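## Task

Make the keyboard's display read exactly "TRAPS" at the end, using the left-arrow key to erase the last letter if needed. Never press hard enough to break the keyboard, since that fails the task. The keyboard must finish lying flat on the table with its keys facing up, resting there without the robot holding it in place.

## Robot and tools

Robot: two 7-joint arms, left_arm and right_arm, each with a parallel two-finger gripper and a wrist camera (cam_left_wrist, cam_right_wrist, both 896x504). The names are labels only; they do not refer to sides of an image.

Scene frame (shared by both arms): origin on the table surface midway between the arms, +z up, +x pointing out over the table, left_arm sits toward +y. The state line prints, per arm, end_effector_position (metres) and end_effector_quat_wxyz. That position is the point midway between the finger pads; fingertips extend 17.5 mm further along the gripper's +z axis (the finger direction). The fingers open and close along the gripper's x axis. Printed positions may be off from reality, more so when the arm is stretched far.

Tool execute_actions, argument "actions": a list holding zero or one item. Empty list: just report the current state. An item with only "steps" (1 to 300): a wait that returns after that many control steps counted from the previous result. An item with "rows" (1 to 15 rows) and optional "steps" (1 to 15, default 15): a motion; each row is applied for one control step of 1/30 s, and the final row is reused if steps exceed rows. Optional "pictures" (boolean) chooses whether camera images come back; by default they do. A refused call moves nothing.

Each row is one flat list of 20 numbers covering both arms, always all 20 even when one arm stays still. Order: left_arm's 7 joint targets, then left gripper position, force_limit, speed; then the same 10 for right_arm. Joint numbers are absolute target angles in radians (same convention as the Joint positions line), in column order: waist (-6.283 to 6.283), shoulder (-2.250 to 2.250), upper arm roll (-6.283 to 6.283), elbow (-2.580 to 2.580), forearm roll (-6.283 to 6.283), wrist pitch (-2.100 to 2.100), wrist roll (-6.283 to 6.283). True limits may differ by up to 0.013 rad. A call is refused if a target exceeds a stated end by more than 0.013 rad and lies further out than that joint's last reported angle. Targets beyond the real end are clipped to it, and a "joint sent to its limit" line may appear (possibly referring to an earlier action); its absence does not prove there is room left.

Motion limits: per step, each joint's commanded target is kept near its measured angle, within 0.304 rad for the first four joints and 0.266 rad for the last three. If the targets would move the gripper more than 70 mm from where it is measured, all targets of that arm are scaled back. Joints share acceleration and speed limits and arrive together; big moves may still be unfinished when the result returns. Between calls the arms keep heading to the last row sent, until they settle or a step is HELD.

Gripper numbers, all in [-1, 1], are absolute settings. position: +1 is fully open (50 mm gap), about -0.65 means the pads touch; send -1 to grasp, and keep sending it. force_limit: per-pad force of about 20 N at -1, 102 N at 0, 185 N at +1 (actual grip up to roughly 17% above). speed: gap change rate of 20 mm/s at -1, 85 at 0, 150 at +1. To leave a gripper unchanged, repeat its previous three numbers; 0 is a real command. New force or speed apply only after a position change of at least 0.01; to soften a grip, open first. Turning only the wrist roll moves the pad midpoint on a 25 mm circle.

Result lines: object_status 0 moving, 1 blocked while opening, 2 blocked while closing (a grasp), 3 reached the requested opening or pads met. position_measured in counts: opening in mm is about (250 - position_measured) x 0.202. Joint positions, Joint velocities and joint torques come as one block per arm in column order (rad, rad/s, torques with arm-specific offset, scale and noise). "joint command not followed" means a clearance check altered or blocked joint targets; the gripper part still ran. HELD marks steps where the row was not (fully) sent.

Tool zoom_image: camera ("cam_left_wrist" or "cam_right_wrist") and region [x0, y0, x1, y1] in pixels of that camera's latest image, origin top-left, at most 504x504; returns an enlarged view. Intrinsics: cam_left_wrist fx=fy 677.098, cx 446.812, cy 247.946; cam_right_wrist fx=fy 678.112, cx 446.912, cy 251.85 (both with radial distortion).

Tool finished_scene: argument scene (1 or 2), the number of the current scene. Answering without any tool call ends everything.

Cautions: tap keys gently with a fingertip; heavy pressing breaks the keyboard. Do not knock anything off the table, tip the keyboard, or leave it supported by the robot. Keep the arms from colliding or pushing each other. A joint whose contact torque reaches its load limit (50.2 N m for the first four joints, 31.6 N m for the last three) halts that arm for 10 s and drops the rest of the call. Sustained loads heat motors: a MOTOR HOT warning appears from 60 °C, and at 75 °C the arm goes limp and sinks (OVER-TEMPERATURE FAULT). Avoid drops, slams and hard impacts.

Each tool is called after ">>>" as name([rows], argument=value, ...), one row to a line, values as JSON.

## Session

>>> execute_actions(actions=[])

Scene clock: 0.00 s of 4200.00 s.
left_arm: end_effector_position=(+0.5608, +0.0207, +0.3794) position_measured=250 object_status=3 end_effector_quat_wxyz=(+0.004, +0.146, +0.989, -0.027) | right_arm: end_effector_position=(+0.3654, -0.3196, +0.1788) position_measured=250 object_status=3 end_effector_quat_wxyz=(-0.002, +0.671, +0.742, -0.003)
Joint positions: left_arm=[ 0.355  0.653 -0.323  0.64   0.258  1.855  3.109] | right_arm=[-0.057  0.434 -0.     1.66   0.     1.054  1.516]
Joint velocities: left_arm=[ 0.     0.    -0.    -0.     0.    -0.     0.001] | right_arm=[ 0.     0.001  0.     0.001  0.     0.001 -0.   ]
Joint torques (N m, as the joint torque sensors report them, + toward a larger angle): no reading
Motor temperatures (°C, as the motors report them): left_arm=[32 31 29 31 31 37 39] | right_arm=[27 29 30 27 43 35 33]

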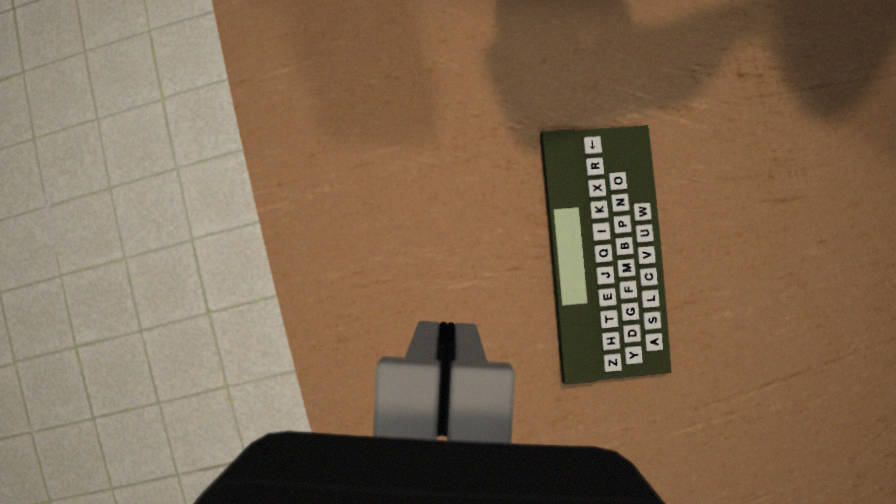

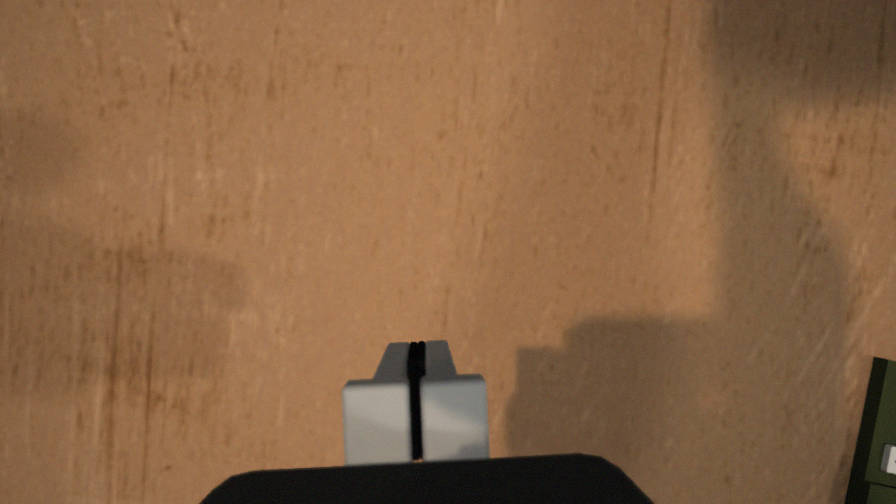

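>>> zoom_image(camera="cam_left_wrist", region=[520, 110, 700, 400])

Region (520, 110, 700, 400) of cam_left_wrist's 896x504 image, scaled by 1.738; it fills the left 313 columns of this view, and the rest is white.

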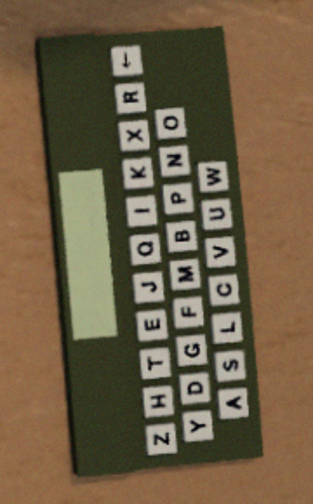

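>>> execute_actions([
  {"rows": [[0.3460,0.7332,0.0,1.5646,0.0,1.1438,4.9362,-0.7,-1,0,-0.057,0.434,0.0,1.66,0.0,1.054,1.516,-0.7,-1,0]], "steps": 15},
], pictures=false)

>>> execute_actions([
  {"steps": 50},
])

Scene clock: 41.93 s of 4200.00 s.
left_arm: end_effector_position=(+0.5484, +0.0015, +0.2400) position_measured=251 object_status=3 end_effector_quat_wxyz=(-0.050, +0.055, +0.997, +0.010) | right_arm: end_effector_position=(+0.3656, -0.3196, +0.1787) position_measured=251 object_status=3 end_effector_quat_wxyz=(-0.002, +0.671, +0.741, -0.002)
Joint positions: left_arm=[ 0.348  0.711 -0.087  0.968  0.069  1.567  3.396] | right_arm=[-0.057  0.434 -0.     1.66   0.     1.054  1.516]
Joint velocities: left_arm=[-0.004  0.082  0.328  0.878 -0.257 -0.771  0.77 ] | right_arm=[ 0.    -0.002  0.    -0.     0.    -0.001 -0.   ]
Joint torques (N m, as the joint torque sensors report them, + toward a larger angle): left_arm=[ -0.35 -23.7   -0.21  -9.02   0.     0.86   0.35] | right_arm=[ -0.73 -16.24   0.35  -8.8   -0.19   0.47  -0.19]
Motor temperatures (°C, as the motors report them): left_arm=[32 31 29 31 31 37 39] | right_arm=[27 29 30 28 43 35 33]
Steps of this call (steps 1 to 90: nothing new was sent; then 38.43 s passed at rest; steps 91 to 105: all 15 steps of this action). Readings (joint positions | what the end effector reports):
91: left_arm=[0.355 0.654 -0.322 0.641 0.258 1.854 3.110] | right_arm=[-0.057 0.434 -0.000 1.660 0.000 1.054 1.516] | left_arm position_measured=251 object_status=0 | right_arm position_measured=251 object_status=0
92: left_arm=[0.355 0.654 -0.318 0.646 0.253 1.850 3.114] | right_arm=[-0.057 0.434 -0.000 1.660 0.000 1.054 1.516] | left_arm position_measured=251 object_status=0 | right_arm position_measured=251 object_status=0
94: left_arm=[0.353 0.660 -0.292 0.673 0.231 1.827 3.137] | right_arm=[-0.057 0.434 -0.000 1.660 0.000 1.054 1.516] | left_arm position_measured=251 object_status=0 | right_arm position_measured=251 object_status=0
98: left_arm=[0.350 0.684 -0.197 0.774 0.154 1.737 3.226] | right_arm=[-0.057 0.434 -0.000 1.660 0.000 1.054 1.516] | left_arm position_measured=251 object_status=3 | right_arm position_measured=251 object_status=3
105: the state above

Scene clock: 43.60 s of 4200.00 s.
left_arm: end_effector_position=(+0.4458, +0.0649, +0.0651) position_measured=251 object_status=3 end_effector_quat_wxyz=(-0.066, -0.621, +0.769, +0.134) | right_arm: end_effector_position=(+0.3656, -0.3196, +0.1787) position_measured=251 object_status=3 end_effector_quat_wxyz=(-0.002, +0.671, +0.741, -0.002)
Joint positions: left_arm=[0.346 0.733 0.    1.565 0.    1.144 4.936] | right_arm=[-0.057  0.434  0.     1.66   0.     1.054  1.516]
Joint velocities: left_arm=[-0.001 -0.     0.    -0.    -0.     0.     0.006] | right_arm=[ 0.     0.001 -0.    -0.     0.    -0.001  0.   ]
Joint torques (N m, as the joint torque sensors report them, + toward a larger angle): left_arm=[  0.03 -20.24   0.22  -6.07  -0.14   1.11   0.02] | right_arm=[ -0.64 -16.18   0.47  -8.82  -0.13   0.36   0.03]
Motor temperatures (°C, as the motors report them): left_arm=[32 31 29 31 31 37 39] | right_arm=[27 29 30 28 43 35 33]
Steps of this call (steps 1 to 50: the robot went on to your last target). Readings (joint positions | what the end effector reports):
1: left_arm=[0.348 0.714 -0.077 0.998 0.060 1.541 3.422] | right_arm=[-0.057 0.434 -0.000 1.660 0.000 1.054 1.516] | left_arm position_measured=251 object_status=3 | right_arm position_measured=251 object_status=3
2: left_arm=[0.348 0.716 -0.067 1.027 0.053 1.515 3.448] | right_arm=[-0.057 0.434 -0.000 1.660 0.000 1.054 1.516] | left_arm position_measured=251 object_status=3 | right_arm position_measured=251 object_status=3
4: left_arm=[0.348 0.720 -0.051 1.088 0.041 1.461 3.502] | right_arm=[-0.057 0.434 -0.000 1.660 0.000 1.054 1.516] | left_arm position_measured=251 object_status=3 | right_arm position_measured=251 object_status=3
8: left_arm=[0.347 0.726 -0.029 1.213 0.023 1.352 3.611] | right_arm=[-0.057 0.434 -0.000 1.660 0.000 1.054 1.516] | left_arm position_measured=251 object_status=3 | right_arm position_measured=251 object_status=3
50: the state above

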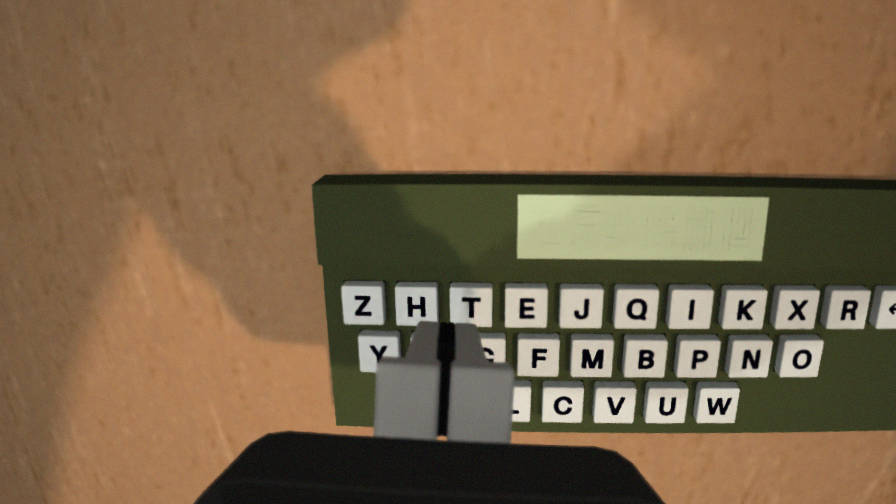

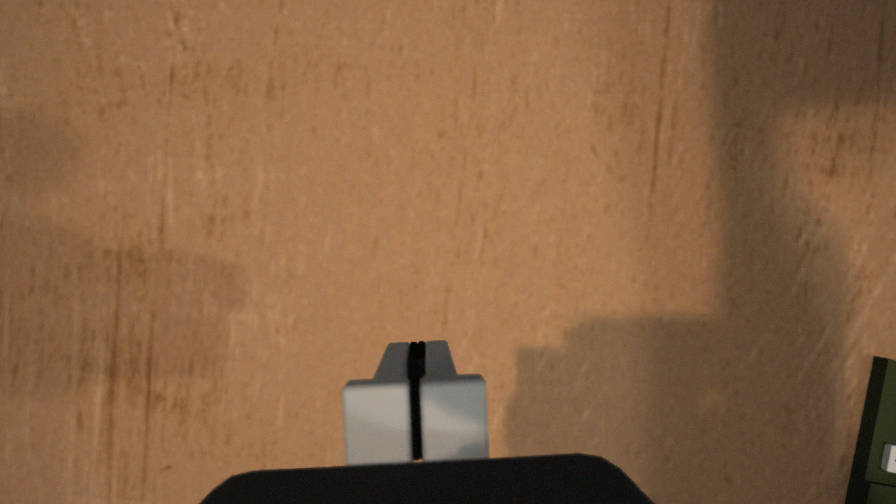

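>>> execute_actions(actions=[])

Scene clock: 50.33 s of 4200.00 s.
left_arm: end_effector_position=(+0.4458, +0.0649, +0.0651) position_measured=251 object_status=3 end_effector_quat_wxyz=(-0.066, -0.622, +0.769, +0.134) | right_arm: end_effector_position=(+0.3656, -0.3196, +0.1787) position_measured=251 object_status=3 end_effector_quat_wxyz=(-0.002, +0.671, +0.741, -0.002)
Joint positions: left_arm=[0.346 0.733 0.    1.565 0.    1.144 4.936] | right_arm=[-0.057  0.434  0.     1.66   0.     1.054  1.516]
Joint velocities: left_arm=[-0.001  0.    -0.     0.     0.    -0.     0.001] | right_arm=[-0.     0.002  0.    -0.     0.    -0.    -0.   ]
Joint torques (N m, as the joint torque sensors report them, + toward a larger angle): left_arm=[ -0.26 -20.47   0.27  -6.08  -0.08   1.11   0.1 ] | right_arm=[ -0.59 -16.36   0.39  -8.77  -0.08   0.41  -0.05]
Motor temperatures (°C, as the motors report them): left_arm=[32 31 29 31 31 37 39] | right_arm=[27 29 30 28 43 35 33]
Steps of this call (steps 1 to 15: the robot went on to your last target; steps 16 to 90: nothing new was sent; then 3.73 s passed at rest). Readings (joint positions | what the end effector reports):
1: left_arm=[0.346 0.733 0.000 1.565 0.000 1.144 4.936] | right_arm=[-0.057 0.434 0.000 1.660 0.000 1.054 1.516] | left_arm position_measured=251 object_status=3 | right_arm position_measured=251 object_status=3
2: left_arm=[0.346 0.733 0.000 1.565 0.000 1.144 4.936] | right_arm=[-0.057 0.434 0.000 1.660 0.000 1.054 1.516] | left_arm position_measured=251 object_status=3 | right_arm position_measured=251 object_status=3
4: left_arm=[0.346 0.733 0.000 1.565 0.000 1.144 4.936] | right_arm=[-0.057 0.434 0.000 1.660 -0.000 1.054 1.516] | left_arm position_measured=251 object_status=3 | right_arm position_measured=251 object_status=3
8: left_arm=[0.346 0.733 0.000 1.565 0.000 1.144 4.936] | right_arm=[-0.057 0.434 0.000 1.660 0.000 1.054 1.516] | left_arm position_measured=251 object_status=3 | right_arm position_measured=251 object_status=3
90: the state above
All arms were judged still, so your last target was given up. Only a new action makes them travel on or press farther. Fingers that are still opening or closing keep moving.

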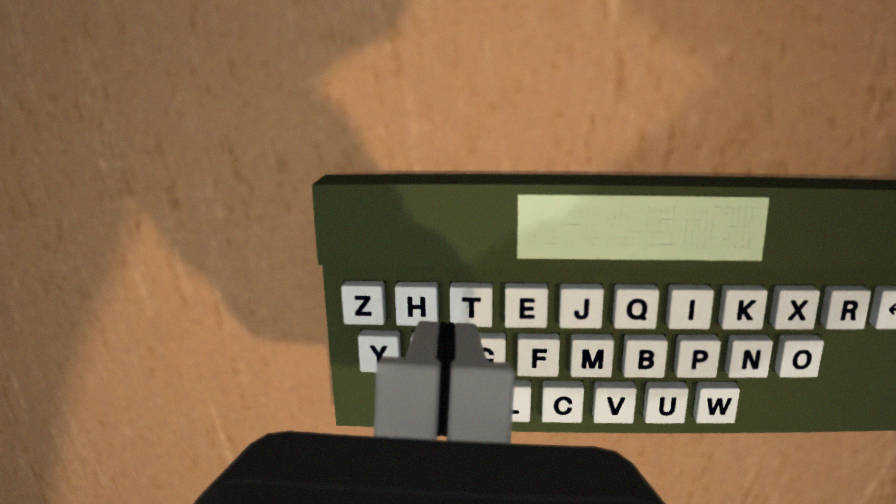

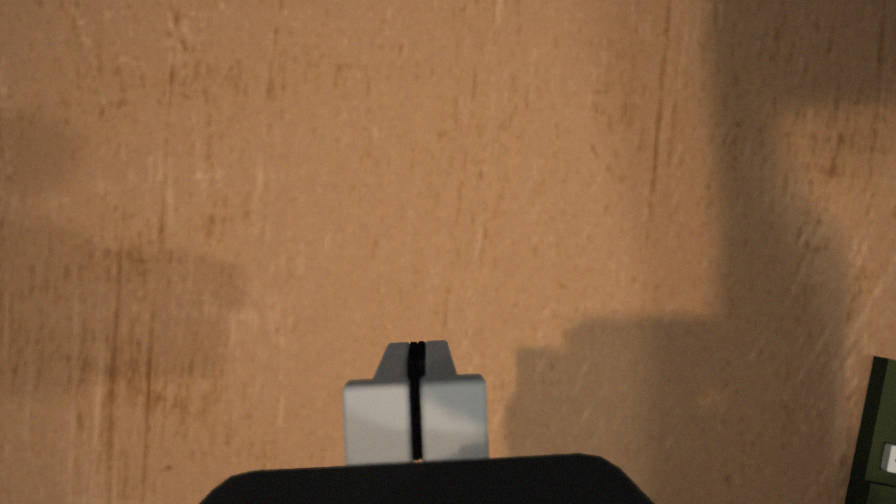

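>>> zoom_image(camera="cam_left_wrist", region=[330, 270, 630, 440])

>>> zoom_image(camera="cam_left_wrist", region=[596, 270, 896, 440])

Region (330, 270, 630, 440) of cam_left_wrist's 896x504 image, scaled by 1.680; it fills the top 286 rows of this view, and the rest is white.

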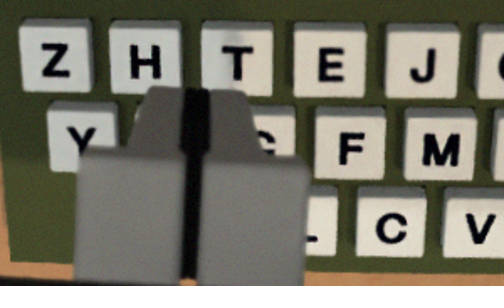

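Region (596, 270, 896, 440) of cam_left_wrist's 896x504 image, scaled by 1.680; it fills the top 286 rows of this view, and the rest is white.

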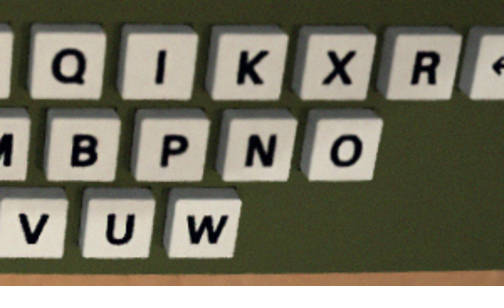

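>>> execute_actions([
  {"rows": [[0.3574,0.7626,0,1.5813,0,1.0978,4.9362,-0.7,-1,0,-0.057,0.434,0.0,1.66,0.0,1.054,1.516,-0.7,-1,0]], "steps": 12},
])

Scene clock: 67.00 s of 4200.00 s.
left_arm: end_effector_position=(+0.4428, +0.0609, +0.0465) position_measured=251 object_status=3 end_effector_quat_wxyz=(-0.065, -0.617, +0.772, +0.134) | right_arm: end_effector_position=(+0.3656, -0.3196, +0.1787) position_measured=251 object_status=3 end_effector_quat_wxyz=(-0.002, +0.671, +0.741, -0.002)
Joint positions: left_arm=[0.357 0.762 0.    1.581 0.    1.098 4.936] | right_arm=[-0.057  0.434  0.     1.66   0.     1.054  1.516]
Joint velocities: left_arm=[ 0.003  0.006  0.001  0.002 -0.    -0.006 -0.001] | right_arm=[-0.     0.001  0.     0.    -0.    -0.001 -0.   ]
Joint torques (N m, as the joint torque sensors report them, + toward a larger angle): left_arm=[ -0.67 -20.01  -0.01  -6.19  -0.32   1.26  -0.19] | right_arm=[ -0.5  -16.27   0.51  -8.86  -0.19   0.36  -0.09]
Motor temperatures (°C, as the motors report them): left_arm=[32 32 29 31 31 37 39] | right_arm=[27 29 30 28 43 35 33]
Steps of this call (steps 1 to 90: nothing new was sent; then 13.27 s passed at rest; steps 91 to 102: all 12 steps of this action). Readings (joint positions | what the end effector reports):
91: left_arm=[0.347 0.735 -0.000 1.565 -0.000 1.143 4.936] | right_arm=[-0.057 0.434 0.000 1.660 0.000 1.054 1.516] | left_arm position_measured=251 object_status=3 | right_arm position_measured=251 object_status=3
92: left_arm=[0.349 0.740 -0.001 1.567 -0.000 1.135 4.936] | right_arm=[-0.057 0.434 0.000 1.660 0.000 1.054 1.516] | left_arm position_measured=251 object_status=3 | right_arm position_measured=251 object_status=3
94: left_arm=[0.354 0.753 -0.000 1.575 0.000 1.114 4.936] | right_arm=[-0.057 0.434 0.000 1.660 -0.000 1.054 1.516] | left_arm position_measured=251 object_status=3 | right_arm position_measured=251 object_status=3
98: left_arm=[0.356 0.760 0.000 1.580 0.000 1.100 4.936] | right_arm=[-0.057 0.434 0.000 1.660 -0.000 1.054 1.516] | left_arm position_measured=251 object_status=3 | right_arm position_measured=251 object_status=3
102: the state above

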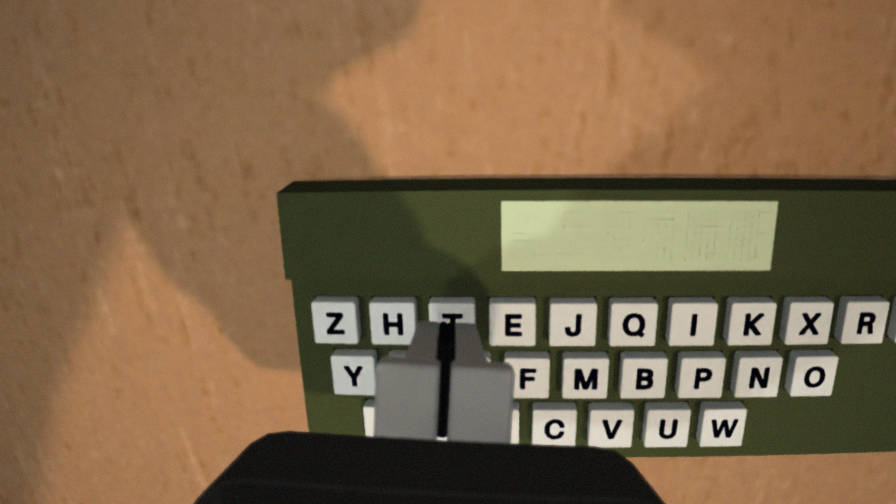

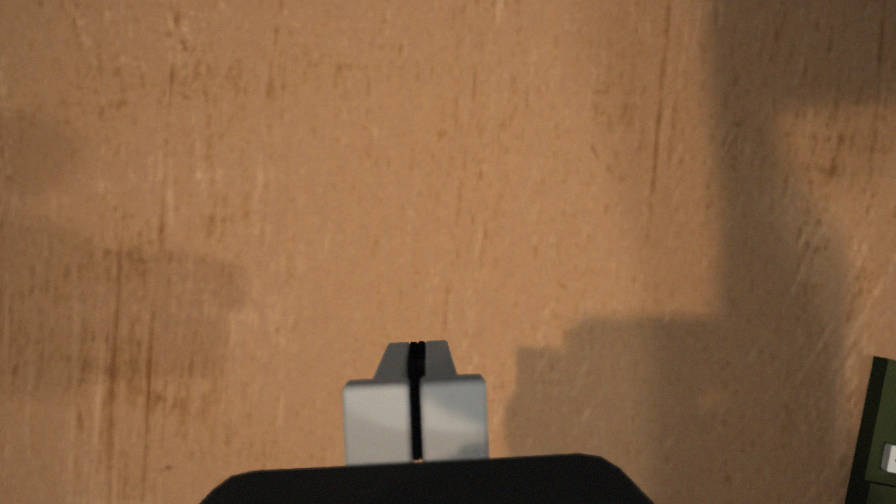

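>>> zoom_image(camera="cam_left_wrist", region=[360, 280, 560, 400])

Region (360, 280, 560, 400) of cam_left_wrist's 896x504 image, scaled by 2.520; it fills the top 302 rows of this view, and the rest is white.

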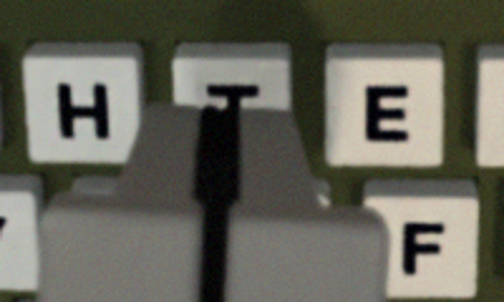

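>>> execute_actions([
  {"rows": [[0.3557,0.7802,0,1.5876,0,1.0738,4.9362,-0.7,-1,0,-0.057,0.434,0.0,1.66,0.0,1.054,1.516,-0.7,-1,0]], "steps": 12},
])

Scene clock: 77.77 s of 4200.00 s.
left_arm: end_effector_position=(+0.4431, +0.0614, +0.0359) position_measured=251 object_status=3 end_effector_quat_wxyz=(-0.065, -0.618, +0.772, +0.134) | right_arm: end_effector_position=(+0.3656, -0.3196, +0.1787) position_measured=251 object_status=3 end_effector_quat_wxyz=(-0.002, +0.671, +0.741, -0.002)
Joint positions: left_arm=[0.356 0.78  0.    1.588 0.    1.074 4.936] | right_arm=[-0.057  0.434  0.     1.66   0.     1.054  1.516]
Joint velocities: left_arm=[ 0.001  0.003  0.     0.    -0.    -0.003 -0.   ] | right_arm=[ 0.     0.     0.     0.    -0.     0.001  0.   ]
Joint torques (N m, as the joint torque sensors report them, + toward a larger angle): left_arm=[ -0.38 -20.75   0.5   -5.9   -0.16   1.33   0.12] | right_arm=[ -0.5  -16.35   0.38  -8.87  -0.15   0.42  -0.11]
Motor temperatures (°C, as the motors report them): left_arm=[32 32 29 31 31 37 39] | right_arm=[27 29 30 28 43 35 33]
Steps of this call (steps 1 to 15: the robot went on to your last target; steps 16 to 90: nothing new was sent; then 7.37 s passed at rest; steps 91 to 102: all 12 steps of this action). Readings (joint positions | what the end effector reports):
91: left_arm=[0.357 0.764 0.000 1.582 0.000 1.097 4.936] | right_arm=[-0.057 0.434 0.000 1.660 0.000 1.054 1.516] | left_arm position_measured=251 object_status=3 | right_arm position_measured=251 object_status=3
92: left_arm=[0.357 0.768 0.000 1.582 0.000 1.092 4.936] | right_arm=[-0.057 0.434 0.000 1.660 0.000 1.054 1.516] | left_arm position_measured=251 object_status=3 | right_arm position_measured=251 object_status=3
94: left_arm=[0.356 0.775 -0.000 1.586 -0.000 1.081 4.936] | right_arm=[-0.057 0.434 0.000 1.660 0.000 1.054 1.516] | left_arm position_measured=251 object_status=3 | right_arm position_measured=251 object_status=3
98: left_arm=[0.356 0.779 -0.000 1.587 0.000 1.075 4.936] | right_arm=[-0.057 0.434 0.000 1.660 0.000 1.054 1.516] | left_arm position_measured=251 object_status=3 | right_arm position_measured=251 object_status=3
102: the state above

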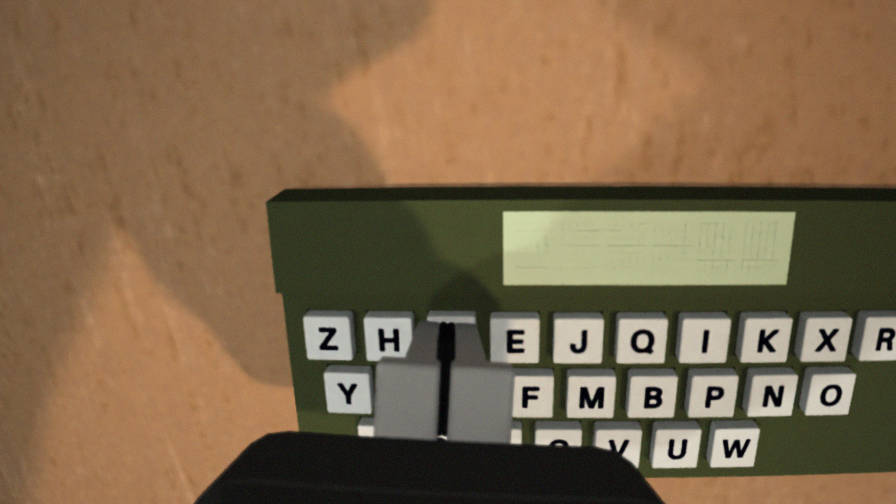

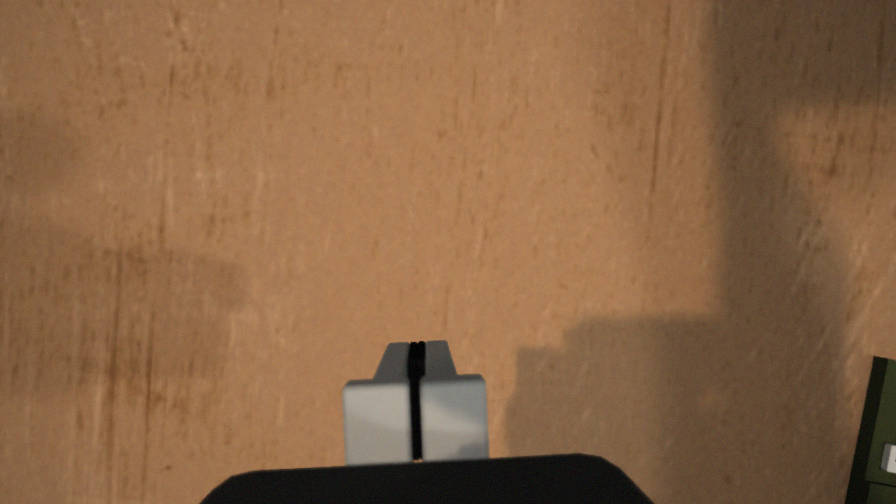

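>>> execute_actions([
  {"rows": [[0.3557,0.7819,0,1.5881,0,1.0716,4.9362,-0.7,-1,0,-0.057,0.434,0.0,1.66,0.0,1.054,1.516,-0.7,-1,0]], "steps": 10},
])

Scene clock: 78.83 s of 4200.00 s.
left_arm: end_effector_position=(+0.4431, +0.0614, +0.0348) position_measured=251 object_status=3 end_effector_quat_wxyz=(-0.065, -0.618, +0.772, +0.134) | right_arm: end_effector_position=(+0.3656, -0.3196, +0.1787) position_measured=251 object_status=3 end_effector_quat_wxyz=(-0.002, +0.671, +0.741, -0.002)
Joint positions: left_arm=[0.356 0.782 0.    1.588 0.    1.072 4.936] | right_arm=[-0.057  0.434  0.     1.66   0.     1.054  1.516]
Joint velocities: left_arm=[ 0.  0.  0.  0. -0. -0.  0.] | right_arm=[-0.    -0.001  0.    -0.    -0.    -0.002 -0.   ]
Joint torques (N m, as the joint torque sensors report them, + toward a larger angle): left_arm=[ -0.28 -20.39   0.33  -5.69  -0.12   1.11   0.2 ] | right_arm=[ -0.61 -16.29   0.44  -8.94  -0.07   0.42  -0.06]
Motor temperatures (°C, as the motors report them): left_arm=[32 32 29 31 31 37 39] | right_arm=[27 29 30 28 43 35 33]
Steps of this call (steps 1 to 15: the robot went on to your last target; steps 16 to 22: nothing new was sent; steps 23 to 32: all 10 steps of this action). Readings (joint positions | what the end effector reports):
23: left_arm=[0.356 0.780 0.000 1.588 0.000 1.074 4.936] | right_arm=[-0.057 0.434 0.000 1.660 0.000 1.054 1.516] | left_arm position_measured=251 object_status=3 | right_arm position_measured=251 object_status=3
24: left_arm=[0.356 0.781 0.000 1.588 0.000 1.073 4.936] | right_arm=[-0.057 0.434 0.000 1.660 0.000 1.054 1.516] | left_arm position_measured=251 object_status=3 | right_arm position_measured=251 object_status=3
26: left_arm=[0.356 0.781 0.000 1.588 0.000 1.072 4.936] | right_arm=[-0.057 0.434 -0.000 1.660 0.000 1.054 1.516] | left_arm position_measured=251 object_status=3 | right_arm position_measured=251 object_status=3
30: left_arm=[0.356 0.781 0.000 1.588 0.000 1.072 4.936] | right_arm=[-0.057 0.434 0.000 1.660 0.000 1.054 1.516] | left_arm position_measured=251 object_status=3 | right_arm position_measured=251 object_status=3
32: the state above

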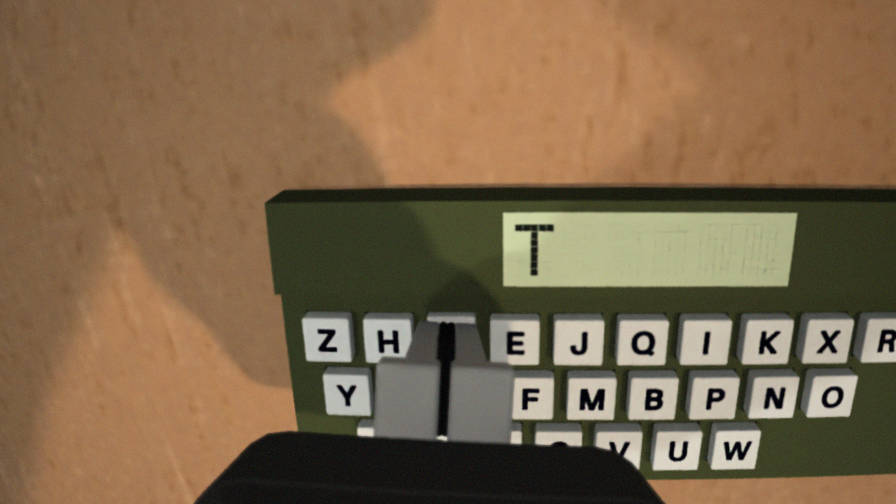

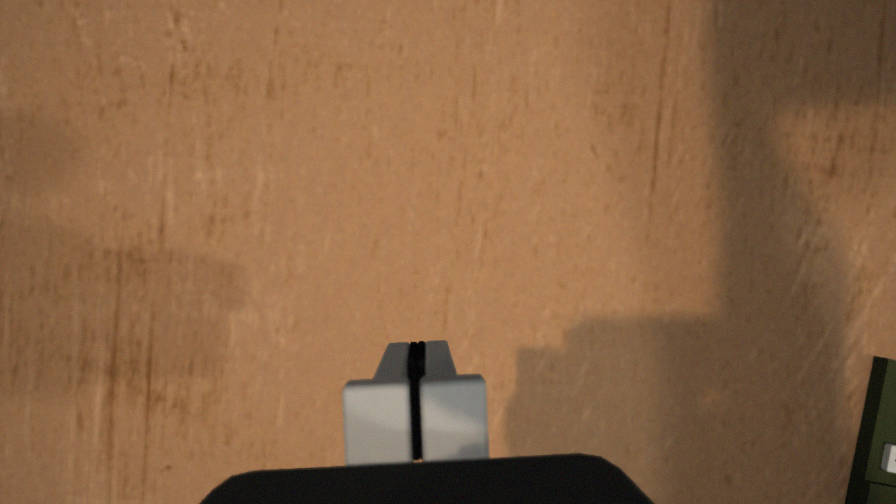

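>>> execute_actions([
  {"rows": [[0.3557,0.7397,0,1.5715,0,1.1303,4.9362,-0.7,-1,0,-0.057,0.434,0.0,1.66,0.0,1.054,1.516,-0.7,-1,0],[0.3557,0.7397,0,1.5715,0,1.1303,4.9362,-0.7,-1,0,-0.057,0.434,0.0,1.66,0.0,1.054,1.516,-0.7,-1,0],[0.3557,0.7397,0,1.5715,0,1.1303,4.9362,-0.7,-1,0,-0.057,0.434,0.0,1.66,0.0,1.054,1.516,-0.7,-1,0],[0.3557,0.7397,0,1.5715,0,1.1303,4.9362,-0.7,-1,0,-0.057,0.434,0.0,1.66,0.0,1.054,1.516,-0.7,-1,0],[0.3557,0.7397,0,1.5715,0,1.1303,4.9362,-0.7,-1,0,-0.057,0.434,0.0,1.66,0.0,1.054,1.516,-0.7,-1,0],[0.3557,0.7397,0,1.5715,0,1.1303,4.9362,-0.7,-1,0,-0.057,0.434,0.0,1.66,0.0,1.054,1.516,-0.7,-1,0],[0.3557,0.7397,0,1.5715,0,1.1303,4.9362,-0.7,-1,0,-0.057,0.434,0.0,1.66,0.0,1.054,1.516,-0.7,-1,0],[0.3557,0.7397,0,1.5715,0,1.1303,4.9362,-0.7,-1,0,-0.057,0.434,0.0,1.66,0.0,1.054,1.516,-0.7,-1,0],[0.3557,0.7397,0,1.5715,0,1.1303,4.9362,-0.7,-1,0,-0.057,0.434,0.0,1.66,0.0,1.054,1.516,-0.7,-1,0],[0.6275,0.8244,0,1.3461,0,1.2711,5.2127,-0.7,-1,0,-0.057,0.434,0.0,1.66,0.0,1.054,1.516,-0.7,-1,0]], "steps": 15},
], pictures=false)

>>> execute_actions([
  {"rows": [[0.6275,0.8244,0,1.3461,0,1.2711,5.2127,-0.7,-1,0,-0.057,0.434,0.0,1.66,0.0,1.054,1.516,-0.7,-1,0]], "steps": 15},
])

Scene clock: 98.90 s of 4200.00 s.
left_arm: end_effector_position=(+0.4389, +0.0243, +0.0613) position_measured=251 object_status=3 end_effector_quat_wxyz=(-0.053, -0.616, +0.773, +0.142) | right_arm: end_effector_position=(+0.3656, -0.3196, +0.1787) position_measured=251 object_status=3 end_effector_quat_wxyz=(-0.002, +0.671, +0.741, -0.002)
Joint positions: left_arm=[ 0.442  0.769 -0.004  1.503 -0.001  1.174  5.016] | right_arm=[-0.057  0.434  0.     1.66   0.     1.054  1.516]
Joint velocities: left_arm=[ 0.793  0.243  0.039 -0.662  0.025  0.392  0.823] | right_arm=[ 0.001  0.001 -0.    -0.001 -0.    -0.002 -0.   ]
Joint torques (N m, as the joint torque sensors report them, + toward a larger angle): left_arm=[  2.19 -21.16   1.9   -6.19   0.35   1.33   0.26] | right_arm=[ -0.57 -16.29   0.25  -8.85  -0.11   0.43  -0.04]
Motor temperatures (°C, as the motors report them): left_arm=[32 32 29 31 31 37 39] | right_arm=[27 29 30 28 43 35 33]
Steps of this call (steps 1 to 15: the robot went on to your last target; steps 16 to 90: nothing new was sent; then 16.57 s passed at rest; steps 91 to 105: all 15 steps of this action). Readings (joint positions | what the end effector reports):
91: left_arm=[0.356 0.780 0.000 1.588 0.000 1.073 4.936] | right_arm=[-0.057 0.434 0.000 1.660 -0.000 1.054 1.516] | left_arm position_measured=251 object_status=3 | right_arm position_measured=251 object_status=3
92: left_arm=[0.356 0.774 -0.000 1.586 0.000 1.080 4.936] | right_arm=[-0.057 0.434 0.000 1.660 0.000 1.054 1.516] | left_arm position_measured=251 object_status=3 | right_arm position_measured=251 object_status=3
94: left_arm=[0.356 0.755 -0.000 1.579 -0.000 1.105 4.936] | right_arm=[-0.057 0.434 0.000 1.660 0.000 1.054 1.516] | left_arm position_measured=251 object_status=3 | right_arm position_measured=251 object_status=3
98: left_arm=[0.356 0.743 0.000 1.572 0.000 1.127 4.936] | right_arm=[-0.057 0.434 0.000 1.660 0.000 1.054 1.516] | left_arm position_measured=251 object_status=3 | right_arm position_measured=251 object_status=3
105: the state above

Scene clock: 99.40 s of 4200.00 s.
left_arm: end_effector_position=(+0.4160, -0.0632, +0.0708) position_measured=251 object_status=3 end_effector_quat_wxyz=(-0.026, -0.620, +0.770, +0.147) | right_arm: end_effector_position=(+0.3656, -0.3196, +0.1787) position_measured=251 object_status=3 end_effector_quat_wxyz=(-0.002, +0.671, +0.741, -0.002)
Joint positions: left_arm=[0.626 0.823 0.    1.347 0.    1.271 5.212] | right_arm=[-0.057  0.434  0.     1.66   0.     1.054  1.516]
Joint velocities: left_arm=[ 0.019  0.009 -0.002 -0.006  0.001  0.003  0.004] | right_arm=[ 0.    -0.001 -0.    -0.001  0.    -0.001  0.   ]
Joint torques (N m, as the joint torque sensors report them, + toward a larger angle): left_arm=[ -0.38 -22.73  -0.02  -7.21   0.19   1.41   0.16] | right_arm=[ -0.61 -16.33   0.47  -8.83  -0.07   0.44  -0.11]
Motor temperatures (°C, as the motors report them): left_arm=[32 32 29 31 31 37 39] | right_arm=[27 29 30 28 43 35 33]
Steps of this call (steps 1 to 15: all 15 steps of this action). Readings (joint positions | what the end effector reports):
1: left_arm=[0.468 0.777 -0.002 1.481 -0.001 1.187 5.043] | right_arm=[-0.057 0.434 0.000 1.660 0.000 1.054 1.516] | left_arm position_measured=251 object_status=3 | right_arm position_measured=251 object_status=3
2: left_arm=[0.493 0.784 -0.001 1.460 -0.000 1.200 5.070] | right_arm=[-0.057 0.434 0.000 1.660 0.000 1.054 1.516] | left_arm position_measured=251 object_status=3 | right_arm position_measured=251 object_status=3
4: left_arm=[0.541 0.799 -0.000 1.419 -0.000 1.225 5.121] | right_arm=[-0.057 0.434 0.000 1.660 0.000 1.054 1.516] | left_arm position_measured=251 object_status=3 | right_arm position_measured=251 object_status=3
8: left_arm=[0.607 0.818 0.002 1.361 0.001 1.262 5.195] | right_arm=[-0.057 0.434 0.000 1.660 0.000 1.054 1.516] | left_arm position_measured=251 object_status=3 | right_arm position_measured=251 object_status=3
15: the state above

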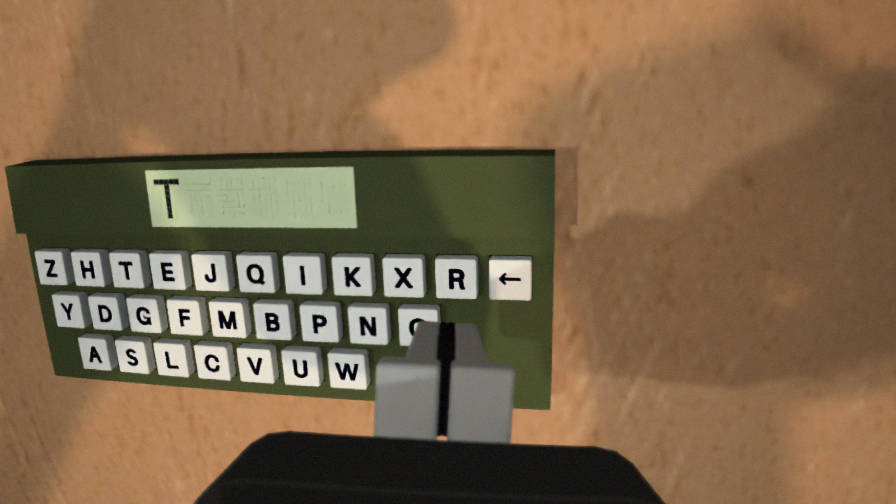

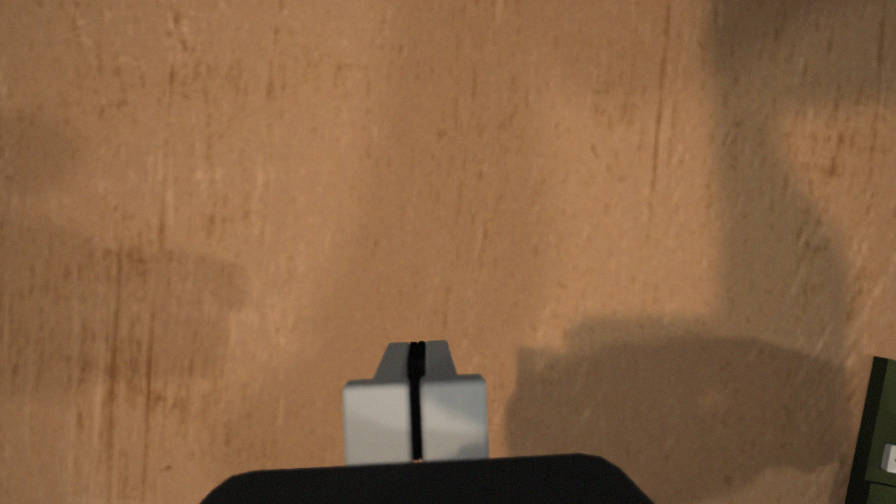

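>>> zoom_image(camera="cam_left_wrist", region=[370, 240, 570, 360])

Region (370, 240, 570, 360) of cam_left_wrist's 896x504 image, scaled by 2.520; it fills the top 302 rows of this view, and the rest is white.

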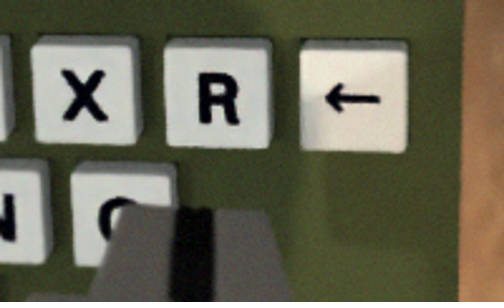

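>>> execute_actions([
  {"rows": [[0.6136,0.8649,0,1.3457,0,1.2310,5.2127,-0.7,-1,0,-0.057,0.434,0.0,1.66,0.0,1.054,1.516,-0.7,-1,0]], "steps": 12},
])

>>> zoom_image(camera="cam_left_wrist", region=[360, 270, 560, 390])

Scene clock: 111.57 s of 4200.00 s.
left_arm: end_effector_position=(+0.4230, -0.0615, +0.0479) position_measured=251 object_status=3 end_effector_quat_wxyz=(-0.027, -0.625, +0.766, +0.147) | right_arm: end_effector_position=(+0.3656, -0.3196, +0.1787) position_measured=251 object_status=3 end_effector_quat_wxyz=(-0.002, +0.671, +0.741, -0.002)
Joint positions: left_arm=[ 0.614  0.864 -0.     1.346 -0.     1.231  5.213] | right_arm=[-0.057  0.434  0.     1.66   0.     1.054  1.516]
Joint velocities: left_arm=[-0.001  0.01   0.    -0.001  0.    -0.005 -0.001] | right_arm=[ 0.    -0.     0.    -0.001  0.    -0.     0.   ]
Joint torques (N m, as the joint torque sensors report them, + toward a larger angle): left_arm=[  0.41 -22.07   0.45  -6.5   -0.06   1.49   0.01] | right_arm=[ -0.59 -16.15   0.47  -8.91  -0.11   0.5   -0.03]
Motor temperatures (°C, as the motors report them): left_arm=[32 32 29 31 31 37 39] | right_arm=[27 29 30 28 43 35 33]
Steps of this call (steps 1 to 15: the robot went on to your last target; steps 16 to 90: nothing new was sent; then 8.77 s passed at rest; steps 91 to 102: all 12 steps of this action). Readings (joint positions | what the end effector reports):
91: left_arm=[0.627 0.826 0.000 1.346 0.000 1.270 5.213] | right_arm=[-0.057 0.434 0.000 1.660 0.000 1.054 1.516] | left_arm position_measured=251 object_status=3 | right_arm position_measured=251 object_status=3
92: left_arm=[0.625 0.832 0.001 1.345 0.000 1.266 5.213] | right_arm=[-0.057 0.434 -0.000 1.660 0.000 1.054 1.516] | left_arm position_measured=251 object_status=3 | right_arm position_measured=251 object_status=3
94: left_arm=[0.619 0.850 0.000 1.345 0.000 1.248 5.213] | right_arm=[-0.057 0.434 0.000 1.660 0.000 1.054 1.516] | left_arm position_measured=251 object_status=3 | right_arm position_measured=251 object_status=3
98: left_arm=[0.615 0.862 -0.000 1.346 -0.000 1.233 5.213] | right_arm=[-0.057 0.434 0.000 1.660 0.000 1.054 1.516] | left_arm position_measured=251 object_status=3 | right_arm position_measured=251 object_status=3
102: the state above

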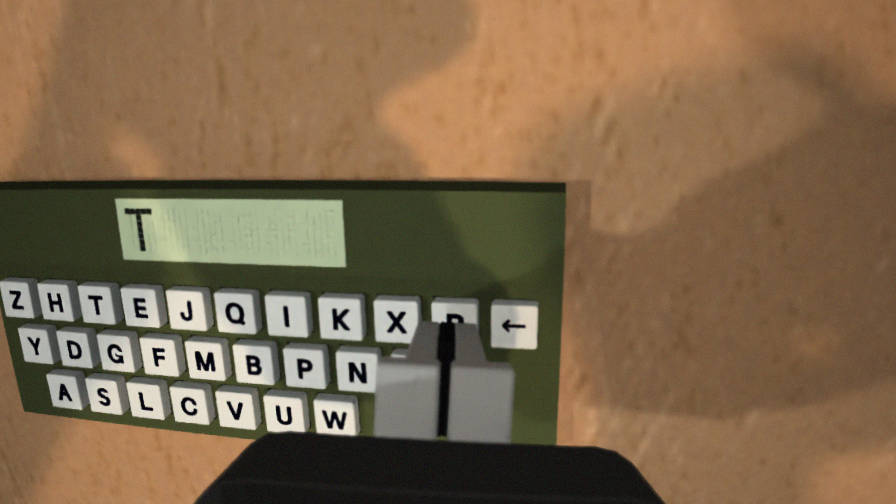

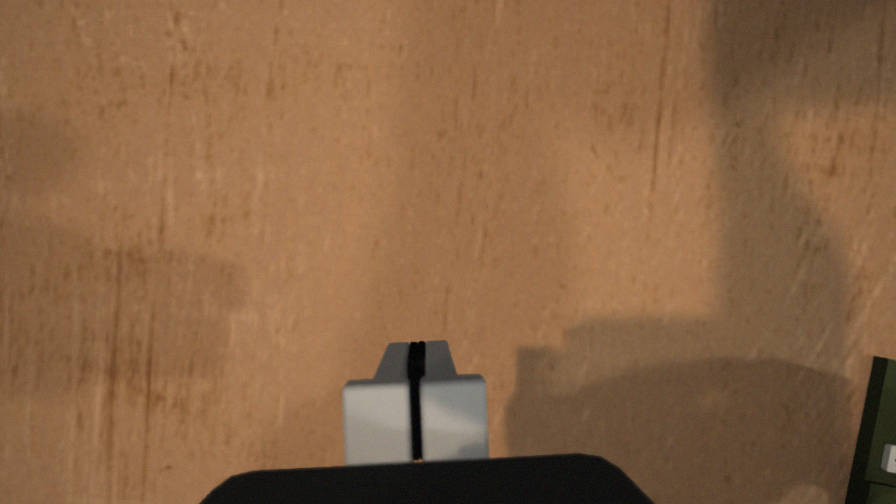

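Region (360, 270, 560, 390) of cam_left_wrist's 896x504 image, scaled by 2.520; it fills the top 302 rows of this view, and the rest is white.

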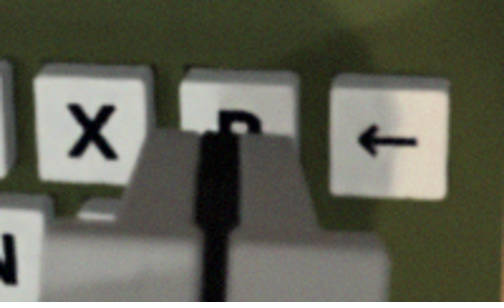

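>>> execute_actions([
  {"rows": [[0.6110,0.8798,0,1.3556,0,1.2062,5.2127,-0.7,-1,0,-0.057,0.434,0.0,1.66,0.0,1.054,1.516,-0.7,-1,0]], "steps": 12},
])

Scene clock: 115.17 s of 4200.00 s.
left_arm: end_effector_position=(+0.4233, -0.0600, +0.0367) position_measured=251 object_status=3 end_effector_quat_wxyz=(-0.028, -0.626, +0.765, +0.147) | right_arm: end_effector_position=(+0.3656, -0.3196, +0.1787) position_measured=251 object_status=3 end_effector_quat_wxyz=(-0.002, +0.671, +0.741, -0.002)
Joint positions: left_arm=[0.611 0.879 0.    1.355 0.    1.207 5.213] | right_arm=[-0.057  0.434 -0.     1.66   0.     1.054  1.516]
Joint velocities: left_arm=[-0.     0.003  0.     0.001  0.    -0.003  0.001] | right_arm=[-0.     0.001  0.     0.    -0.     0.     0.   ]
Joint torques (N m, as the joint torque sensors report them, + toward a larger angle): left_arm=[ -0.21 -22.27  -0.14  -6.72  -0.18   1.48   0.19] | right_arm=[ -0.56 -16.2    0.42  -8.92  -0.13   0.39  -0.1 ]
Motor temperatures (°C, as the motors report them): left_arm=[32 32 29 31 31 37 39] | right_arm=[27 29 30 28 43 35 33]
Steps of this call (steps 1 to 15: the robot went on to your last target; steps 16 to 90: nothing new was sent; then 0.20 s passed at rest; steps 91 to 102: all 12 steps of this action). Readings (joint positions | what the end effector reports):
91: left_arm=[0.613 0.866 0.000 1.346 0.000 1.230 5.213] | right_arm=[-0.057 0.434 0.000 1.660 0.000 1.054 1.516] | left_arm position_measured=251 object_status=3 | right_arm position_measured=251 object_status=3
92: left_arm=[0.613 0.870 0.000 1.348 0.000 1.224 5.213] | right_arm=[-0.057 0.434 0.000 1.660 0.000 1.054 1.516] | left_arm position_measured=251 object_status=3 | right_arm position_measured=251 object_status=3
94: left_arm=[0.612 0.876 -0.000 1.353 -0.000 1.214 5.213] | right_arm=[-0.057 0.434 0.000 1.660 0.000 1.054 1.516] | left_arm position_measured=251 object_status=3 | right_arm position_measured=251 object_status=3
98: left_arm=[0.611 0.879 -0.000 1.355 0.000 1.208 5.213] | right_arm=[-0.057 0.434 0.000 1.660 0.000 1.054 1.516] | left_arm position_measured=251 object_status=3 | right_arm position_measured=251 object_status=3
102: the state above

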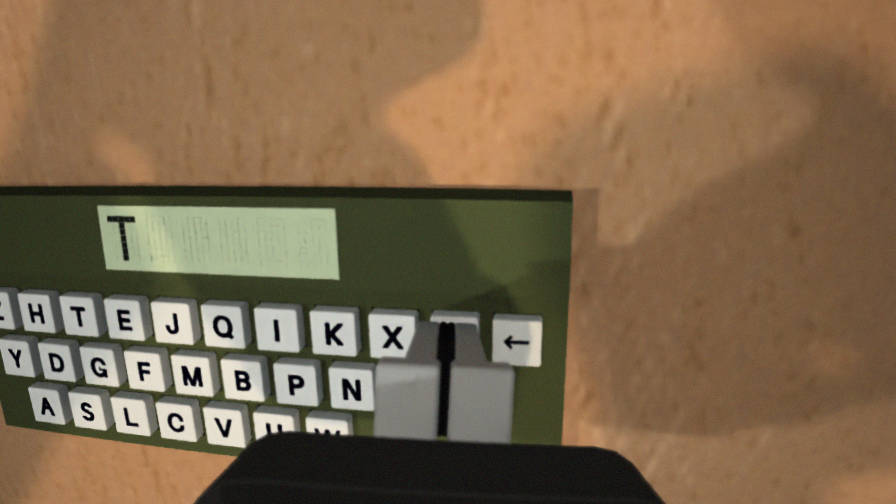

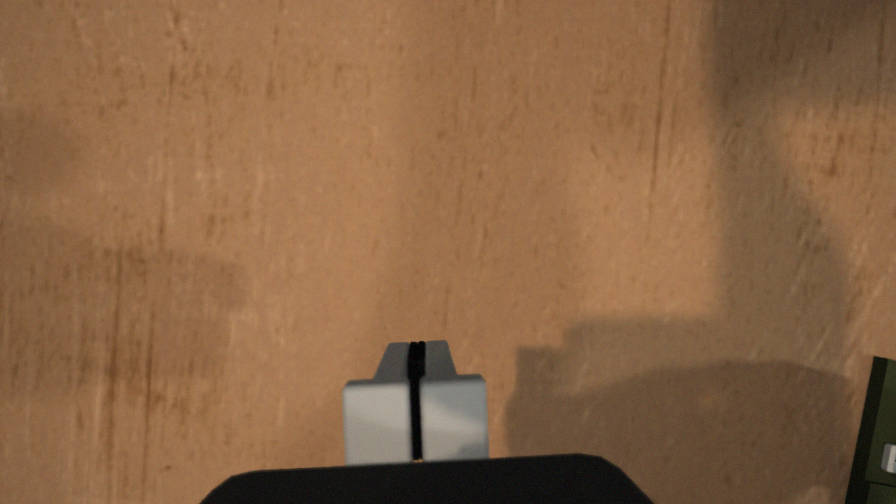

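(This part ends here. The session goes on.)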